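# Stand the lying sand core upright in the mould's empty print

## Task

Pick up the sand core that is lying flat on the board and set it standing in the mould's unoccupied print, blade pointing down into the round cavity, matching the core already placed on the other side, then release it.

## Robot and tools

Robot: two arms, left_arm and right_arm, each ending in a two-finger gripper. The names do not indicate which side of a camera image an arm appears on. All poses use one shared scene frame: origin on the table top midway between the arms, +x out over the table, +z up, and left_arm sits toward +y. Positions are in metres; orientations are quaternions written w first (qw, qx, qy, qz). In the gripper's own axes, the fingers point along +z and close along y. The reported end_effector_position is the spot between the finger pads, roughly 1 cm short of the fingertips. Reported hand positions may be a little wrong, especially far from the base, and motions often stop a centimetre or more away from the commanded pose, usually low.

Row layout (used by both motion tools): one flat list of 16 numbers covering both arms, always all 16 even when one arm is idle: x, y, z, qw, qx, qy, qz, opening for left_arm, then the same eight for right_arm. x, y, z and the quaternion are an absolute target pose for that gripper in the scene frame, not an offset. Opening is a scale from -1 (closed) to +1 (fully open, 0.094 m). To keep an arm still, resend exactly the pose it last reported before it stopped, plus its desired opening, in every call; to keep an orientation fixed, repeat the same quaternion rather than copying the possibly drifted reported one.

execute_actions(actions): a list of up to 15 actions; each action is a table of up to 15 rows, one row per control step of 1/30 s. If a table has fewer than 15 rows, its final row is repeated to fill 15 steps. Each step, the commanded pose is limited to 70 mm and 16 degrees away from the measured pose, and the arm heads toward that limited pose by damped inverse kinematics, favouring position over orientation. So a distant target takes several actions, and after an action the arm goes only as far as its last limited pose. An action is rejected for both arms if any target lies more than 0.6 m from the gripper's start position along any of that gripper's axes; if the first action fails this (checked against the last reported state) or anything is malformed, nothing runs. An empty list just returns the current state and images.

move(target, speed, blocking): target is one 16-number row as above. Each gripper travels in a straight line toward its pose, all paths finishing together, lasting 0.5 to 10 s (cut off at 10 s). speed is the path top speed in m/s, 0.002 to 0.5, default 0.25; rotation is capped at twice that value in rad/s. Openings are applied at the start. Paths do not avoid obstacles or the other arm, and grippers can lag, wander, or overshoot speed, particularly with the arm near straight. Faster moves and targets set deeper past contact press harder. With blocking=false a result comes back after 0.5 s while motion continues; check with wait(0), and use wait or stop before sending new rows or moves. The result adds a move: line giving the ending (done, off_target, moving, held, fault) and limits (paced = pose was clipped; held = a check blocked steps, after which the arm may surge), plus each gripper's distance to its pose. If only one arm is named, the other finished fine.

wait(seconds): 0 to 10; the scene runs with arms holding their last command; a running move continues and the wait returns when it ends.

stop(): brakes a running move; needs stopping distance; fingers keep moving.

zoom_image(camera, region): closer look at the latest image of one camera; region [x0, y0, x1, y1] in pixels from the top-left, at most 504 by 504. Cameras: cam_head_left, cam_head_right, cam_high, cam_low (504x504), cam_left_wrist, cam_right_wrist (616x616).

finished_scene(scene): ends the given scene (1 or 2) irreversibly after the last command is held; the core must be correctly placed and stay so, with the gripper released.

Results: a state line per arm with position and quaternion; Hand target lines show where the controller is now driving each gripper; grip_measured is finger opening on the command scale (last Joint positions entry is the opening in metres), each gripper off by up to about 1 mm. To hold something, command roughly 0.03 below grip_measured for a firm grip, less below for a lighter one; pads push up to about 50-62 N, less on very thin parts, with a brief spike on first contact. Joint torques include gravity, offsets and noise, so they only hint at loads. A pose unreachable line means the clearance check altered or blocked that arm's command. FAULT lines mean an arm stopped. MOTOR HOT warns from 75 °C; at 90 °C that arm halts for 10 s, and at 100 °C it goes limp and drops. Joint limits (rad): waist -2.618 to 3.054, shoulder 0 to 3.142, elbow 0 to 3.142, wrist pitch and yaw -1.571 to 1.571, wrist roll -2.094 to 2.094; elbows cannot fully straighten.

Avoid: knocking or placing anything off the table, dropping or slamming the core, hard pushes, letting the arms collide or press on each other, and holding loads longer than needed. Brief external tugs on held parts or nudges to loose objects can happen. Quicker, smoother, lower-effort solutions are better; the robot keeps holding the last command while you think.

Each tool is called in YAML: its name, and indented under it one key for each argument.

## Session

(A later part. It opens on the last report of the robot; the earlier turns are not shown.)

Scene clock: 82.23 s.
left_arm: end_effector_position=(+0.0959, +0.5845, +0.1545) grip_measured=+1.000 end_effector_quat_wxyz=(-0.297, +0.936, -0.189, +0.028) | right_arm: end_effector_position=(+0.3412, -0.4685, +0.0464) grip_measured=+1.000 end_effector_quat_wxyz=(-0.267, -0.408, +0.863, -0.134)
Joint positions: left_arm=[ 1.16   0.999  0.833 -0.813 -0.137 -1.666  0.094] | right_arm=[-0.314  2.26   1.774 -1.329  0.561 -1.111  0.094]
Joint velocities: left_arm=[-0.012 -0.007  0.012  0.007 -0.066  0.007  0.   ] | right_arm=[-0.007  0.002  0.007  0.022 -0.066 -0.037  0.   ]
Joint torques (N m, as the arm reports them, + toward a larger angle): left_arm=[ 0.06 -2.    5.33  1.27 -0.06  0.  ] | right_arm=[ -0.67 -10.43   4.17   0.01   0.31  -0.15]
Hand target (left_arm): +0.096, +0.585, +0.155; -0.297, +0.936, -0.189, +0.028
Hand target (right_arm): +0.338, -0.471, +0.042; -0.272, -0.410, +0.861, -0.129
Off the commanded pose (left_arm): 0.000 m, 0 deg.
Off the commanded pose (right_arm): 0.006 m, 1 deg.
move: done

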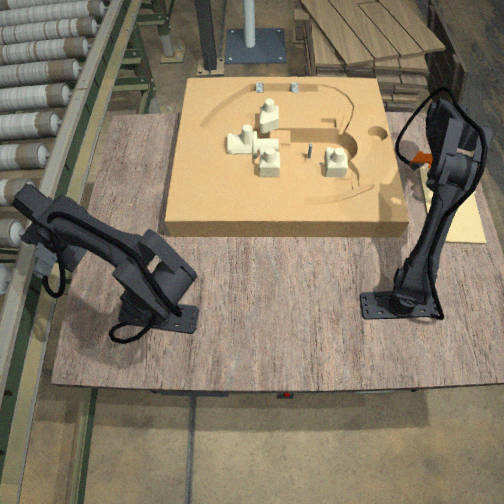

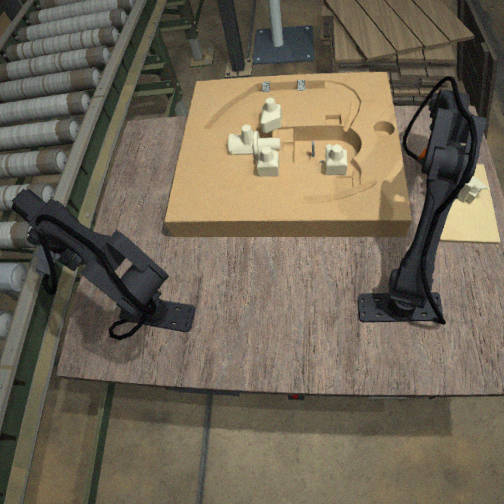

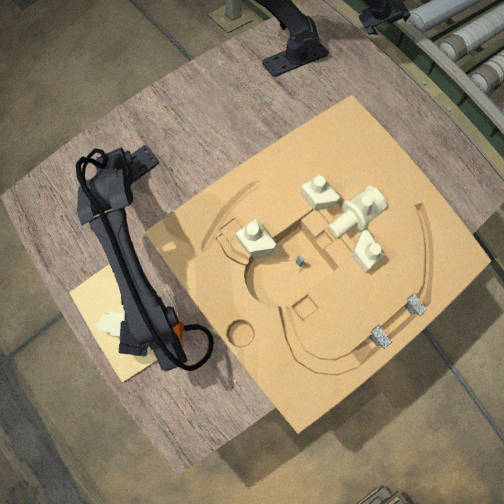

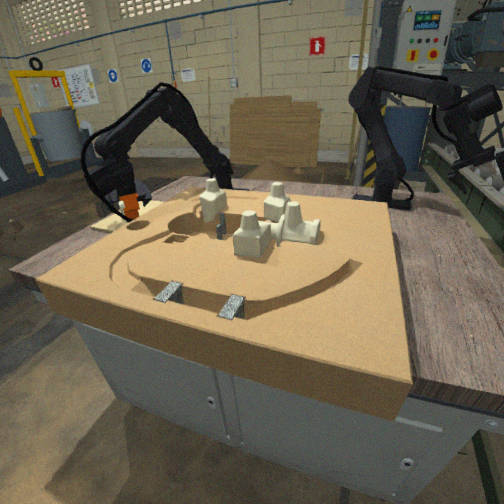

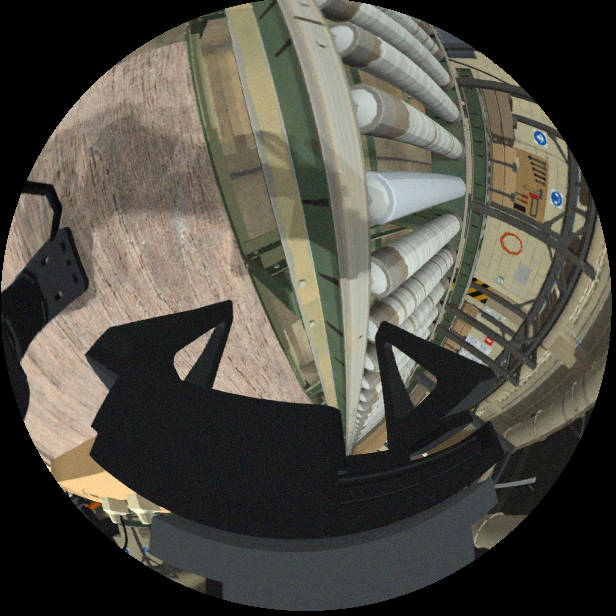

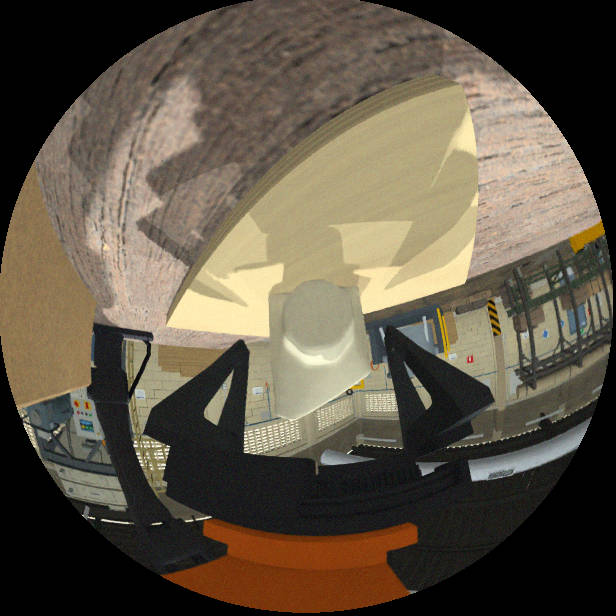

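move:
  target: [0.0959,0.5845,0.1545,-0.297,0.936,-0.189,0.028,1,0.337,-0.472,0.034,0.272,0.410,-0.861,0.129,0.35]
  speed: 0.04

zoom_image:
  camera: "cam_high"
  region: [60,250,220,390]

Scene clock: 88.07 s.
left_arm: end_effector_position=(+0.0959, +0.5845, +0.1545) grip_measured=+1.000 end_effector_quat_wxyz=(-0.297, +0.936, -0.189, +0.028) | right_arm: end_effector_position=(+0.3412, -0.4685, +0.0407) grip_measured=+0.351 end_effector_quat_wxyz=(-0.265, -0.409, +0.863, -0.135)
Joint positions: left_arm=[ 1.16   0.999  0.833 -0.813 -0.137 -1.666  0.094] | right_arm=[-0.314  2.26   1.752 -1.301  0.561 -1.114  0.063]
Joint velocities: left_arm=[-0.002 -0.017 -0.007 -0.037 -0.007  0.022  0.   ] | right_arm=[ 0.007 -0.002 -0.037 -0.051 -0.051 -0.066  0.   ]
Joint torques (N m, as the arm reports them, + toward a larger angle): left_arm=[ 0.05 -2.08  5.19  1.26 -0.07 -0.01] | right_arm=[-0.95 -9.92  4.12 -0.01  0.33 -0.12]
Hand target (left_arm): +0.096, +0.585, +0.154; -0.297, +0.936, -0.189, +0.028
Hand target (right_arm): +0.337, -0.472, +0.034; -0.272, -0.410, +0.861, -0.129
Off the commanded pose (left_arm): 0.000 m, 0 deg.
Off the commanded pose (right_arm): 0.009 m, 1 deg.
move: done

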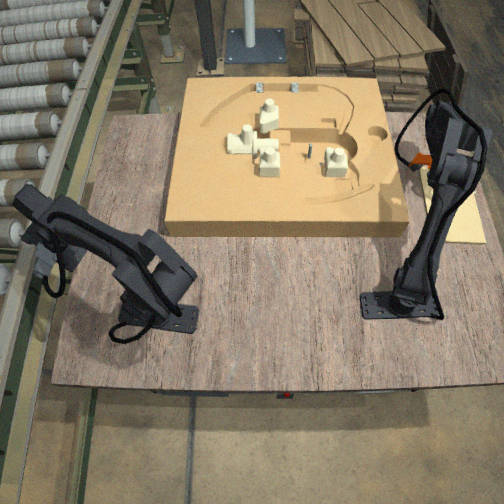

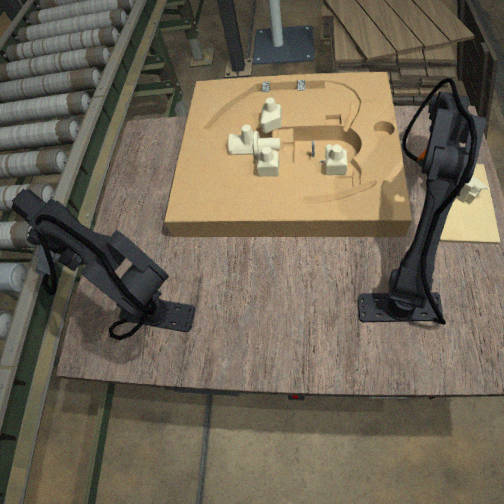

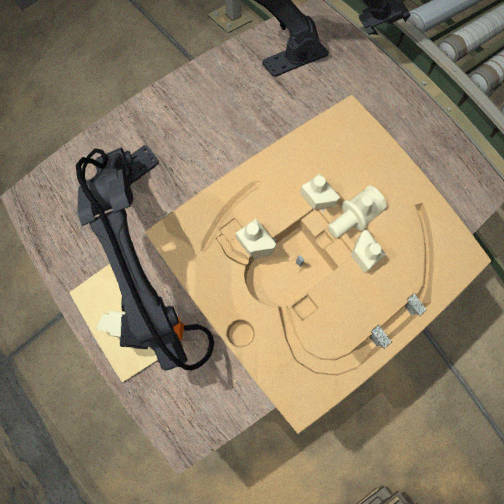

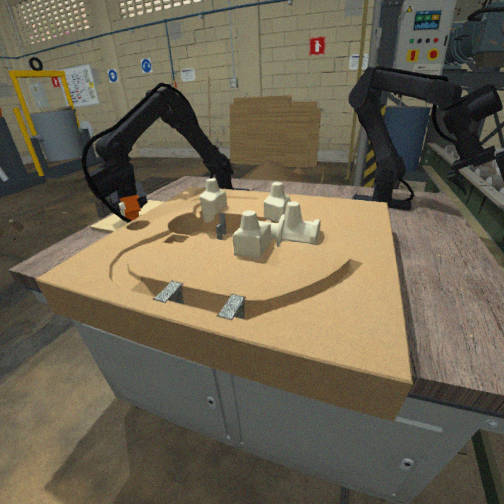

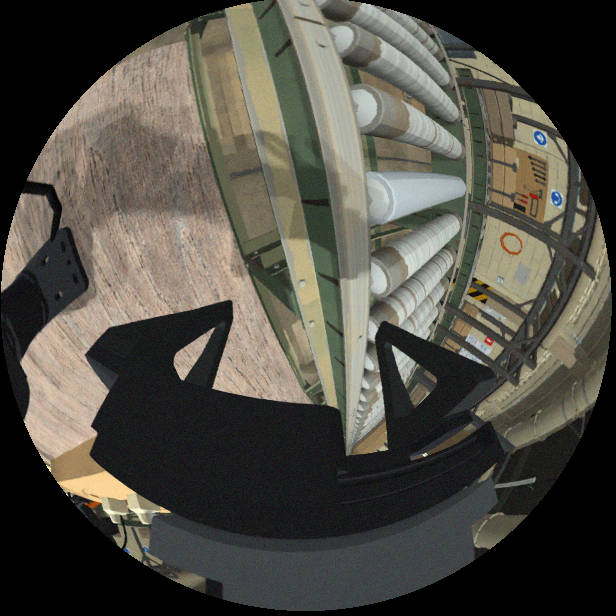

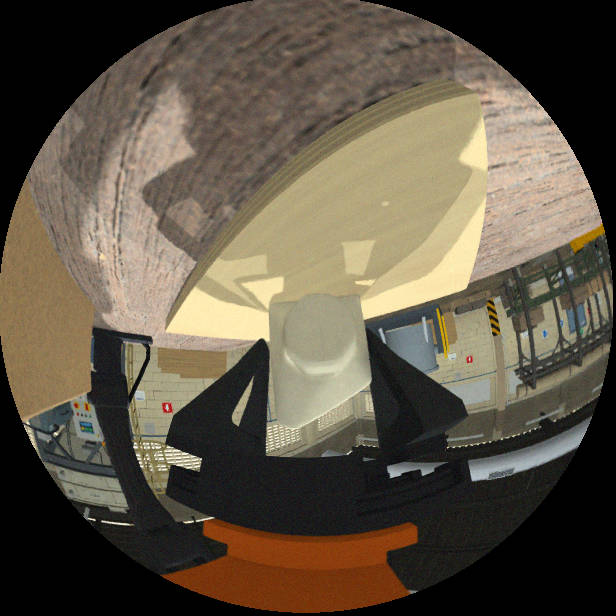

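Region (60, 250, 220, 390) of cam_high's 504x504 image, scaled by 3.150, with more detail than that image has; it fills the top 441 rows of this view, and the rest is white.

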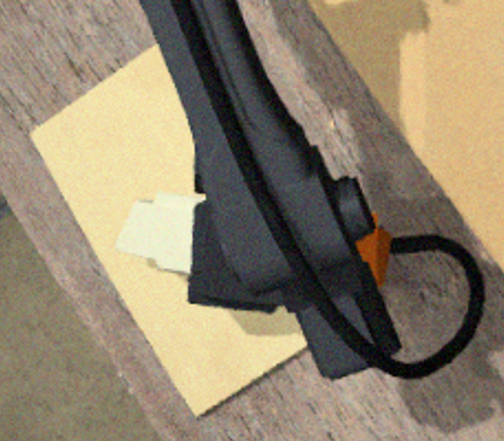

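move:
  target: [0.0959,0.5845,0.1545,-0.297,0.936,-0.189,0.028,1,0.330,-0.481,0.032,0.272,0.410,-0.861,0.129,0.38]
  speed: 0.04

zoom_image:
  camera: "cam_high"
  region: [60,250,220,390]

zoom_image:
  camera: "cam_head_right"
  region: [414,140,504,230]

Scene clock: 93.13 s.
left_arm: end_effector_position=(+0.0959, +0.5845, +0.1545) grip_measured=+1.000 end_effector_quat_wxyz=(-0.297, +0.936, -0.189, +0.028) | right_arm: end_effector_position=(+0.3326, -0.4782, +0.0322) grip_measured=+0.379 end_effector_quat_wxyz=(-0.269, -0.408, +0.863, -0.128)
Joint positions: left_arm=[ 1.16   0.999  0.833 -0.813 -0.137 -1.666  0.094] | right_arm=[-0.345  2.26   1.717 -1.265  0.561 -1.142  0.065]
Joint velocities: left_arm=[-0.032 -0.012 -0.002  0.007 -0.007 -0.022  0.   ] | right_arm=[ 0.002  0.007  0.007  0.066 -0.051 -0.051  0.001]
Joint torques (N m, as the arm reports them, + toward a larger angle): left_arm=[-0.01 -1.93  5.27  1.26 -0.08 -0.02] | right_arm=[ -0.48 -11.11   4.04   0.01   0.39  -0.11]
Hand target (left_arm): +0.096, +0.585, +0.154; -0.297, +0.936, -0.189, +0.028
Hand target (right_arm): +0.330, -0.481, +0.032; -0.272, -0.410, +0.861, -0.129
Off the commanded pose (left_arm): 0.000 m, 0 deg.
Off the commanded pose (right_arm): 0.004 m, 1 deg.
move: done

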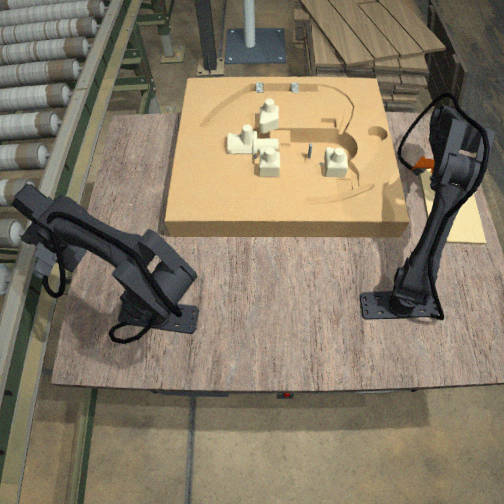

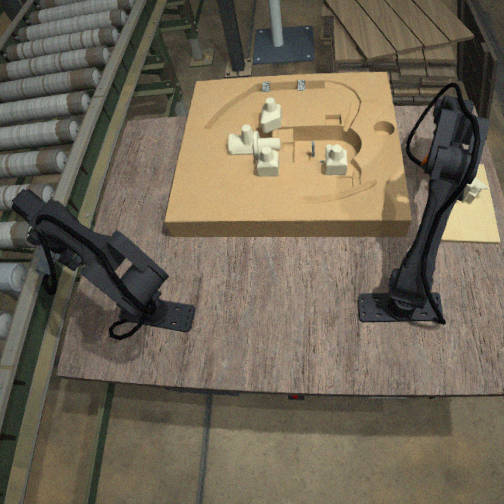

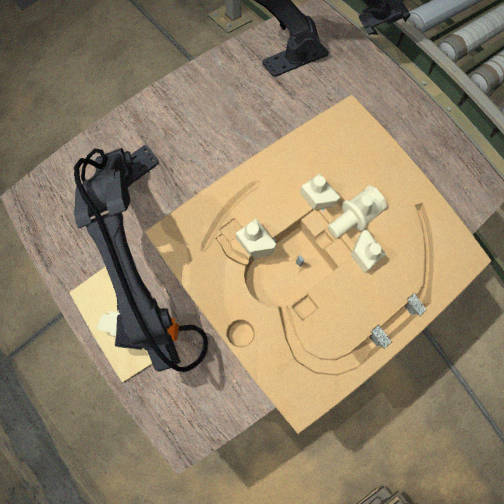

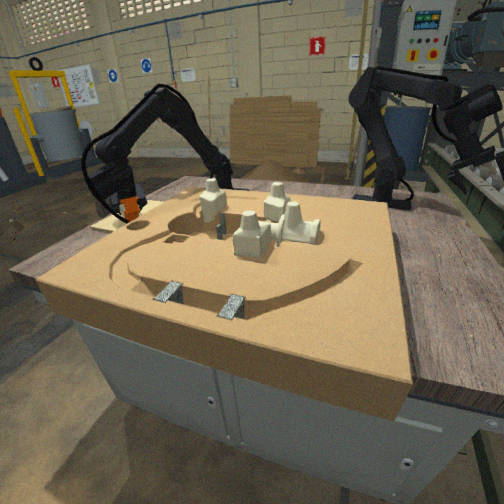

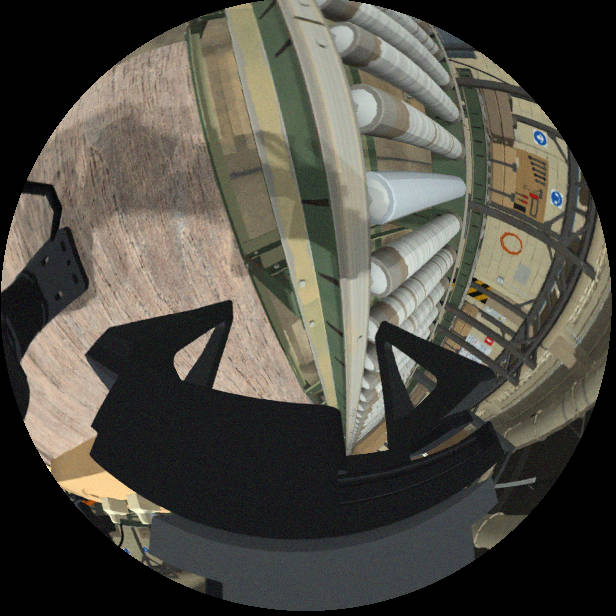

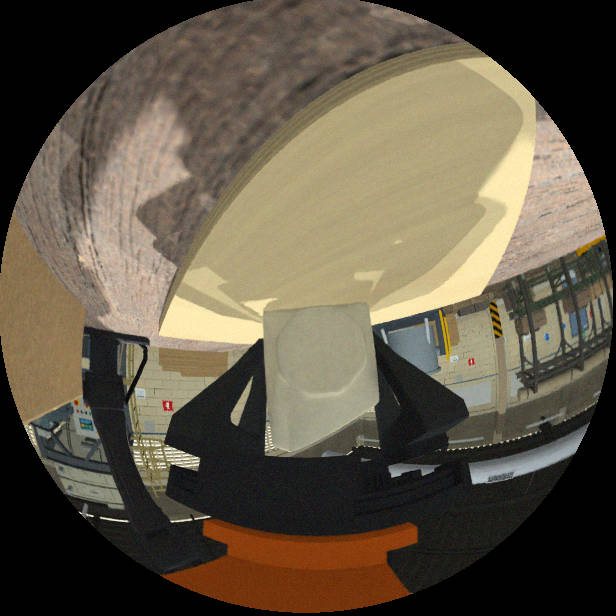

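Region (60, 250, 220, 390) of cam_high's 504x504 image, scaled by 3.150, with more detail than that image has; it fills the top 441 rows of this view, and the rest is white.

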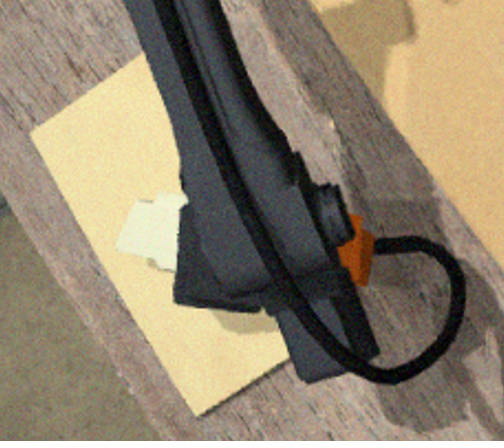

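Region (414, 140, 504, 230) of cam_head_right's 504x504 image, scaled by 5.600, with more detail than that image has.

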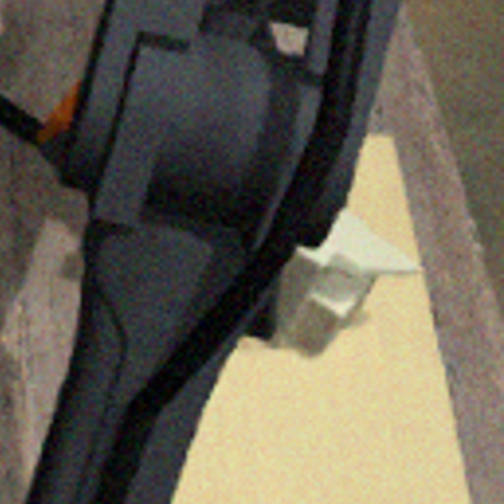

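Good placement; closing the fingers.

move:
  target: [0.0959,0.5845,0.1545,-0.297,0.936,-0.189,0.028,1,0.3326,-0.4782,0.033,0.272,0.410,-0.861,0.129,0.12]
  speed: 0.04

Scene clock: 95.03 s.
left_arm: end_effector_position=(+0.0959, +0.5845, +0.1545) grip_measured=+1.000 end_effector_quat_wxyz=(-0.297, +0.936, -0.189, +0.028) | right_arm: end_effector_position=(+0.3337, -0.4784, +0.0318) grip_measured=+0.157 end_effector_quat_wxyz=(-0.267, -0.408, +0.864, -0.129)
Joint positions: left_arm=[ 1.16   0.999  0.833 -0.813 -0.137 -1.666  0.094] | right_arm=[-0.345  2.26   1.717 -1.259  0.56  -1.145  0.054]
Joint velocities: left_arm=[-0.007 -0.022 -0.012  0.037 -0.007  0.022  0.   ] | right_arm=[-0.002 -0.007 -0.002 -0.051  0.007 -0.022 -0.   ]
Joint torques (N m, as the arm reports them, + toward a larger angle): left_arm=[ 0.09 -2.05  5.26  1.27 -0.07 -0.02] | right_arm=[  0.14 -10.61   5.12  -0.15   0.38  -0.03]
Hand target (left_arm): +0.096, +0.585, +0.154; -0.297, +0.936, -0.189, +0.028
Hand target (right_arm): +0.333, -0.478, +0.033; -0.272, -0.410, +0.861, -0.129
Off the commanded pose (left_arm): 0.000 m, 0 deg.
Off the commanded pose (right_arm): 0.002 m, 1 deg.
move: done

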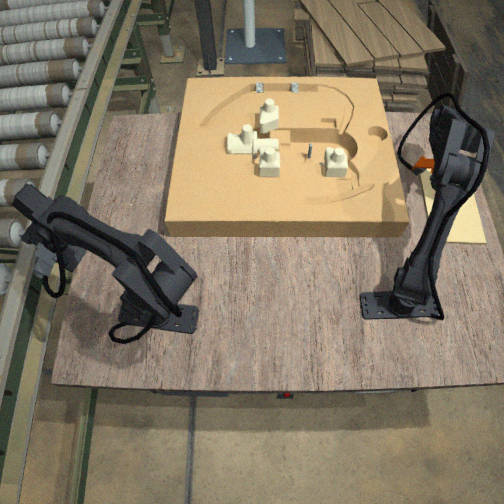

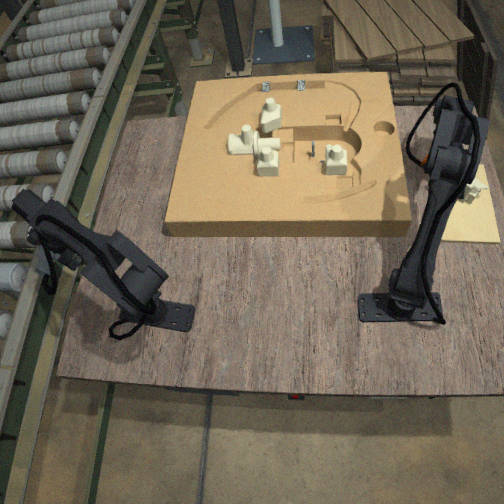

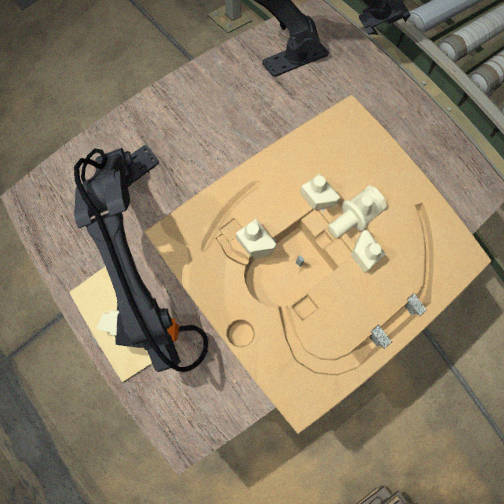

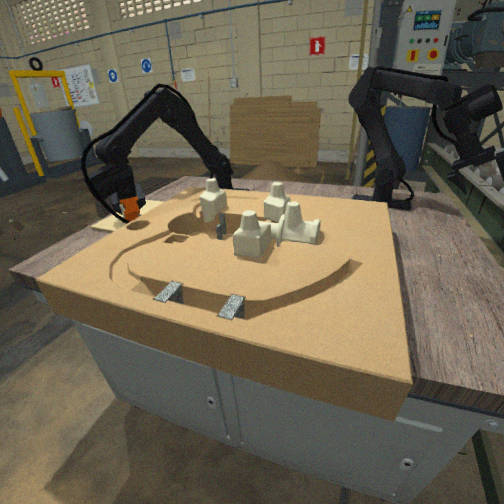

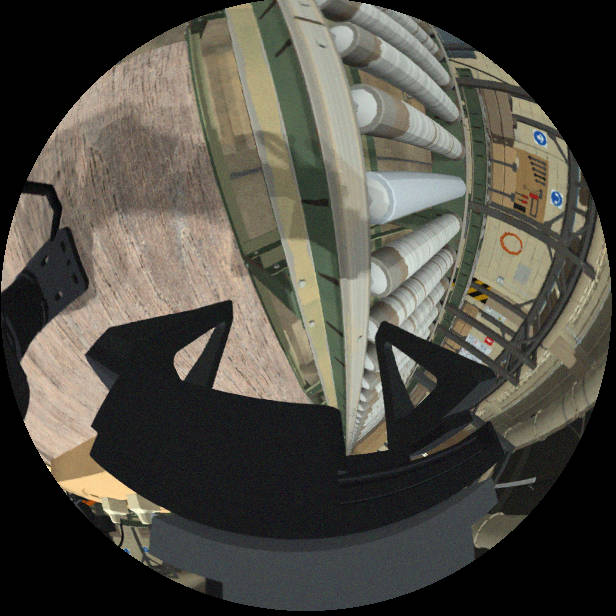

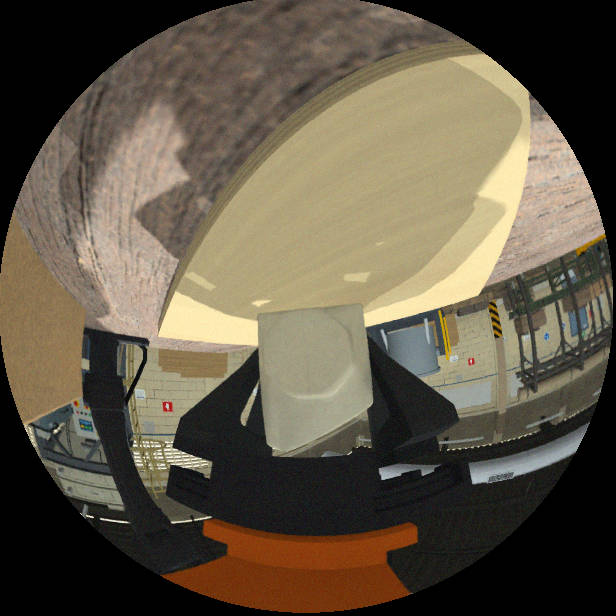

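move:
  target: [0.0959,0.5845,0.1545,-0.297,0.936,-0.189,0.028,1,0.333,-0.478,0.12,0.272,0.410,-0.861,0.129,0.12]
  speed: 0.1

move:
  target: [0.0959,0.5845,0.1545,-0.297,0.936,-0.189,0.028,1,0.42,-0.42,0.24,0.467,0,0.884,0,0.12]
  speed: 0.2

move:
  target: [0.0959,0.5845,0.1545,-0.297,0.936,-0.189,0.028,1,0.53,-0.14,0.23,0.467,0,0.884,0,0.12]
  speed: 0.15

Scene clock: 101.57 s.
left_arm: end_effector_position=(+0.0959, +0.5845, +0.1545) grip_measured=+1.000 end_effector_quat_wxyz=(-0.297, +0.936, -0.189, +0.028) | right_arm: end_effector_position=(+0.3310, -0.4744, +0.0909) grip_measured=+0.157 end_effector_quat_wxyz=(-0.278, -0.413, +0.861, -0.105)
Joint positions: left_arm=[ 1.16   0.999  0.833 -0.813 -0.137 -1.666  0.094] | right_arm=[-0.345  2.245  1.925 -1.534  0.541 -1.145  0.054]
Joint velocities: left_arm=[-0.017 -0.007  0.007  0.066 -0.007 -0.037  0.   ] | right_arm=[-0.012  0.007 -0.002 -0.051 -0.066  0.022  0.   ]
Joint torques (N m, as the arm reports them, + toward a larger angle): left_arm=[ 0.   -2.03  5.3   1.27 -0.07 -0.02] | right_arm=[  0.22 -14.43   7.6   -0.49   0.59  -0.06]
Hand target (left_arm): +0.096, +0.585, +0.154; -0.297, +0.936, -0.189, +0.028
Hand target (right_arm): +0.333, -0.478, +0.119; -0.269, -0.411, +0.861, -0.132
Off the commanded pose (left_arm): 0.000 m, 0 deg.
Off the commanded pose (right_arm): 0.029 m, 3 deg.
joint sent to its limit (right arm) — the command would take joint 4 (wrist pitch) past its lower limit, so that joint was sent only as far as its limit.
move: off_target (right_arm)

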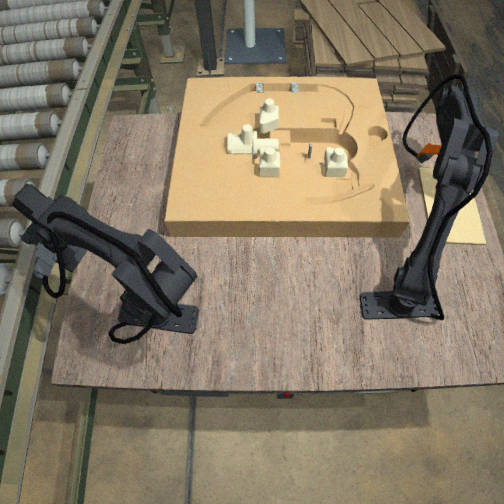

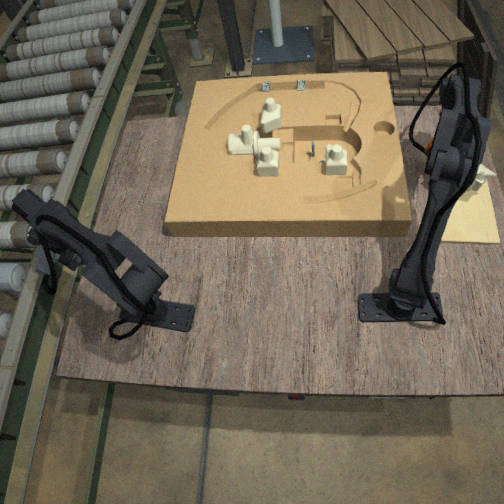

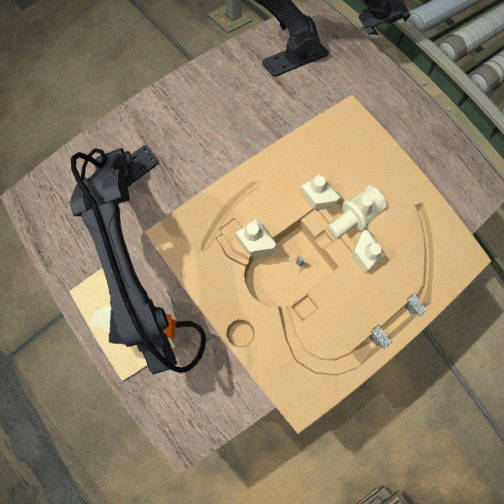

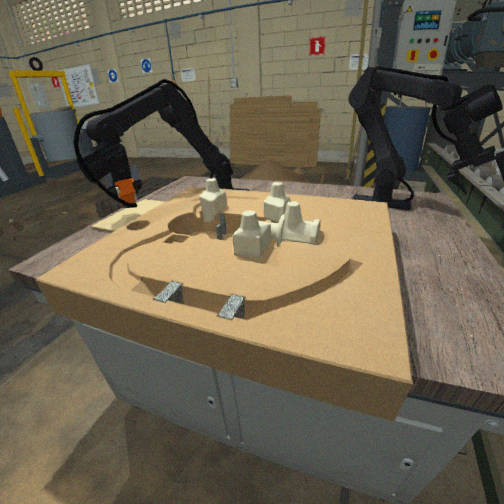

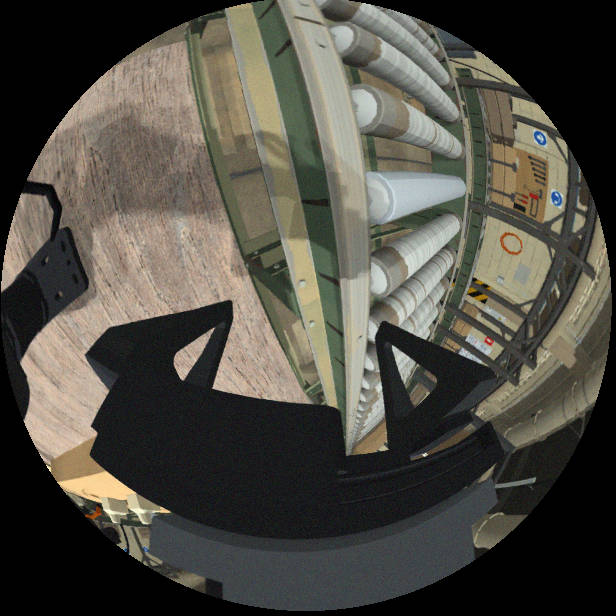

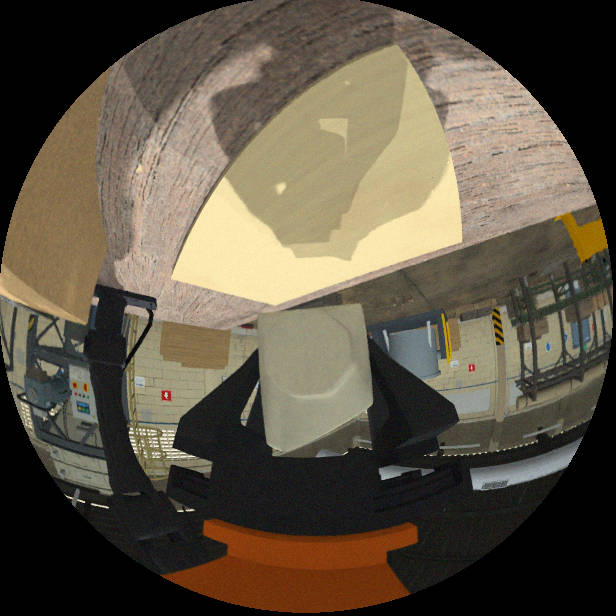

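Scene clock: 106.70 s.
left_arm: end_effector_position=(+0.0959, +0.5845, +0.1545) grip_measured=+1.000 end_effector_quat_wxyz=(-0.297, +0.936, -0.189, +0.028) | right_arm: end_effector_position=(+0.4117, -0.4226, +0.2061) grip_measured=+0.156 end_effector_quat_wxyz=(+0.416, +0.006, +0.909, +0.009)
Joint positions: left_arm=[ 1.16   0.999  0.833 -0.813 -0.137 -1.666  0.094] | right_arm=[-0.546  1.537  1.258 -0.511 -0.403 -0.348  0.054]
Joint velocities: left_arm=[-0.007  0.012 -0.002 -0.051 -0.081  0.022  0.   ] | right_arm=[-0.022  0.012 -0.007  0.051  0.051 -0.066  0.001]
Joint torques (N m, as the arm reports them, + toward a larger angle): left_arm=[ 0.12 -1.98  5.24  1.27 -0.05 -0.02] | right_arm=[  0.19 -10.05   6.94   2.33  -0.48   0.07]
Hand target (left_arm): +0.096, +0.585, +0.154; -0.297, +0.936, -0.189, +0.028
Hand target (right_arm): +0.419, -0.420, +0.242; +0.468, -0.010, +0.884, -0.004
Off the commanded pose (left_arm): 0.000 m, 0 deg.
Off the commanded pose (right_arm): 0.035 m, 7 deg.
move: off_target (right_arm)

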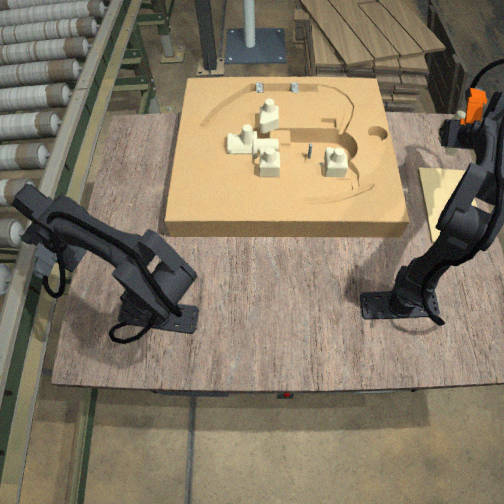

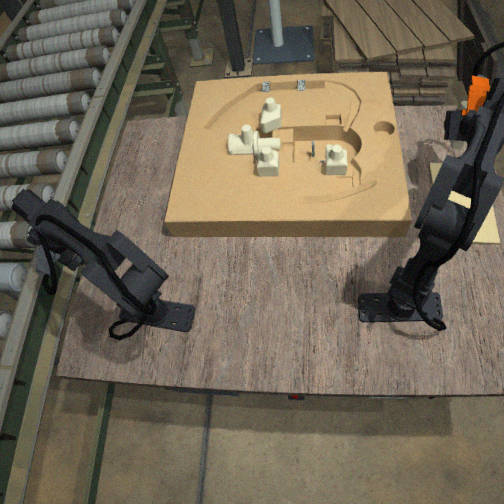

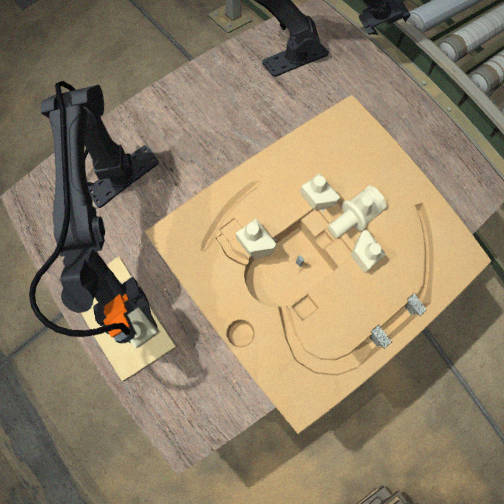

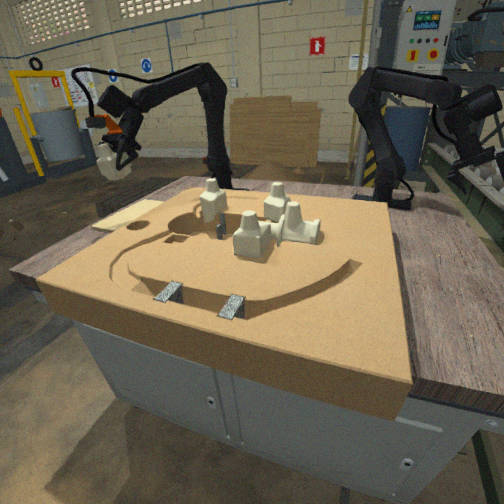

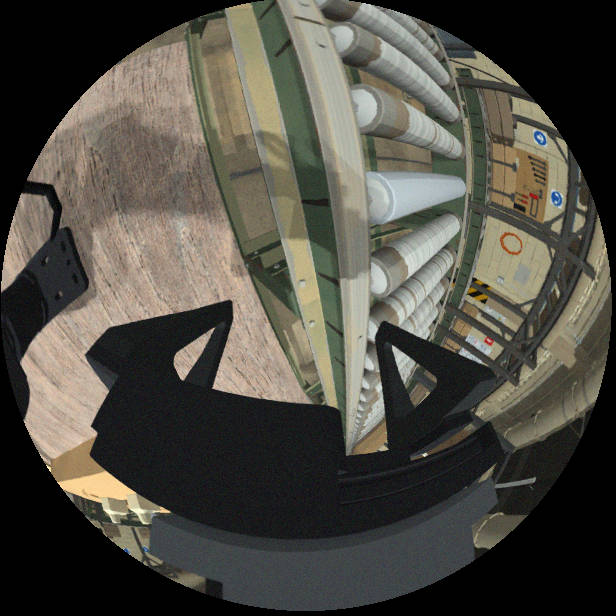

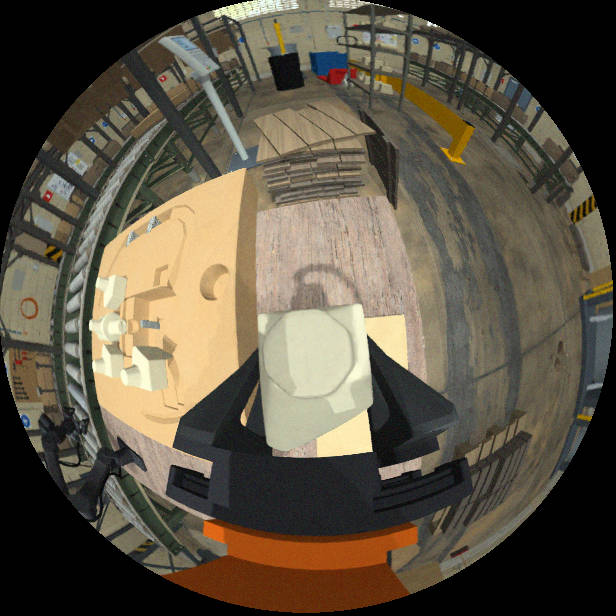

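Scene clock: 109.30 s.
left_arm: end_effector_position=(+0.0959, +0.5845, +0.1545) grip_measured=+1.000 end_effector_quat_wxyz=(-0.297, +0.936, -0.189, +0.028) | right_arm: end_effector_position=(+0.5116, -0.1408, +0.1856) grip_measured=+0.157 end_effector_quat_wxyz=(+0.408, -0.021, +0.913, -0.010)
Joint positions: left_arm=[ 1.16   0.999  0.833 -0.813 -0.137 -1.666  0.094] | right_arm=[ 0.31   1.843  1.523 -0.438  0.243  0.177  0.054]
Joint velocities: left_arm=[ 0.002  0.017 -0.002 -0.007 -0.007 -0.022  0.   ] | right_arm=[-0.002 -0.012  0.002 -0.081 -0.066 -0.007 -0.   ]
Joint torques (N m, as the arm reports them, + toward a larger angle): left_arm=[ 0.06 -1.91  5.25  1.28 -0.08 -0.02] | right_arm=[ -0.15 -10.43  10.15   2.23   0.35   0.07]
Hand target (left_arm): +0.096, +0.585, +0.155; -0.297, +0.936, -0.189, +0.028
Hand target (right_arm): +0.527, -0.140, +0.229; +0.463, -0.001, +0.886, -0.001
Off the commanded pose (left_arm): 0.000 m, 0 deg.
Off the commanded pose (right_arm): 0.048 m, 8 deg.
move: off_target (right_arm)

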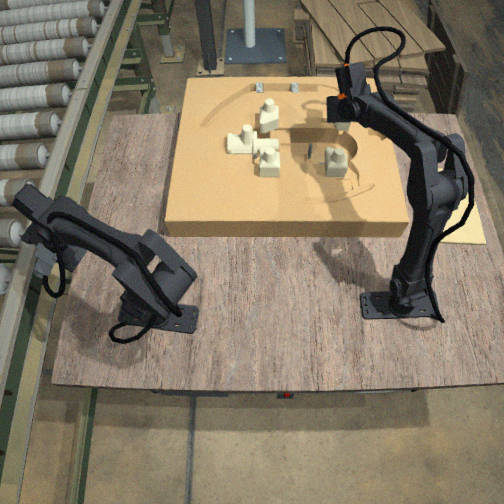

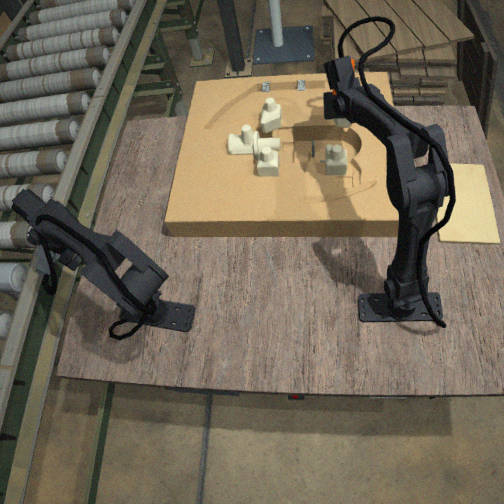

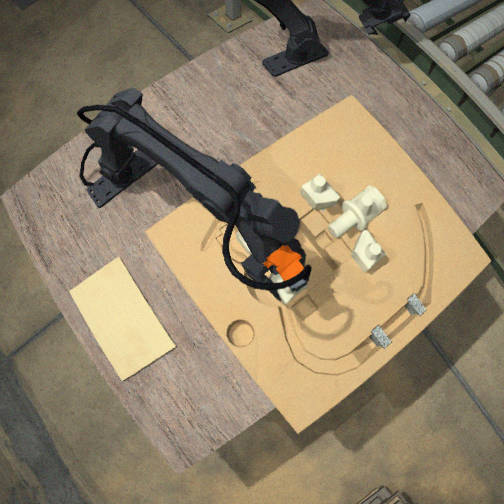

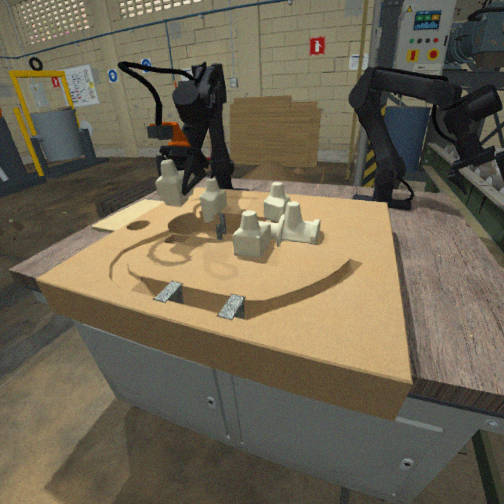

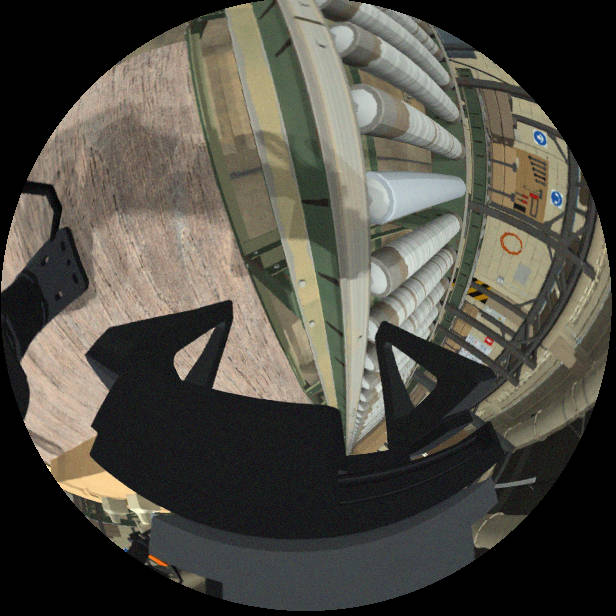

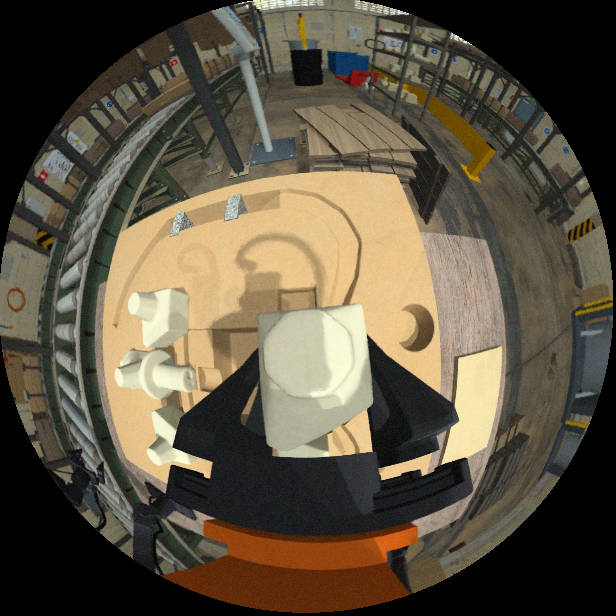

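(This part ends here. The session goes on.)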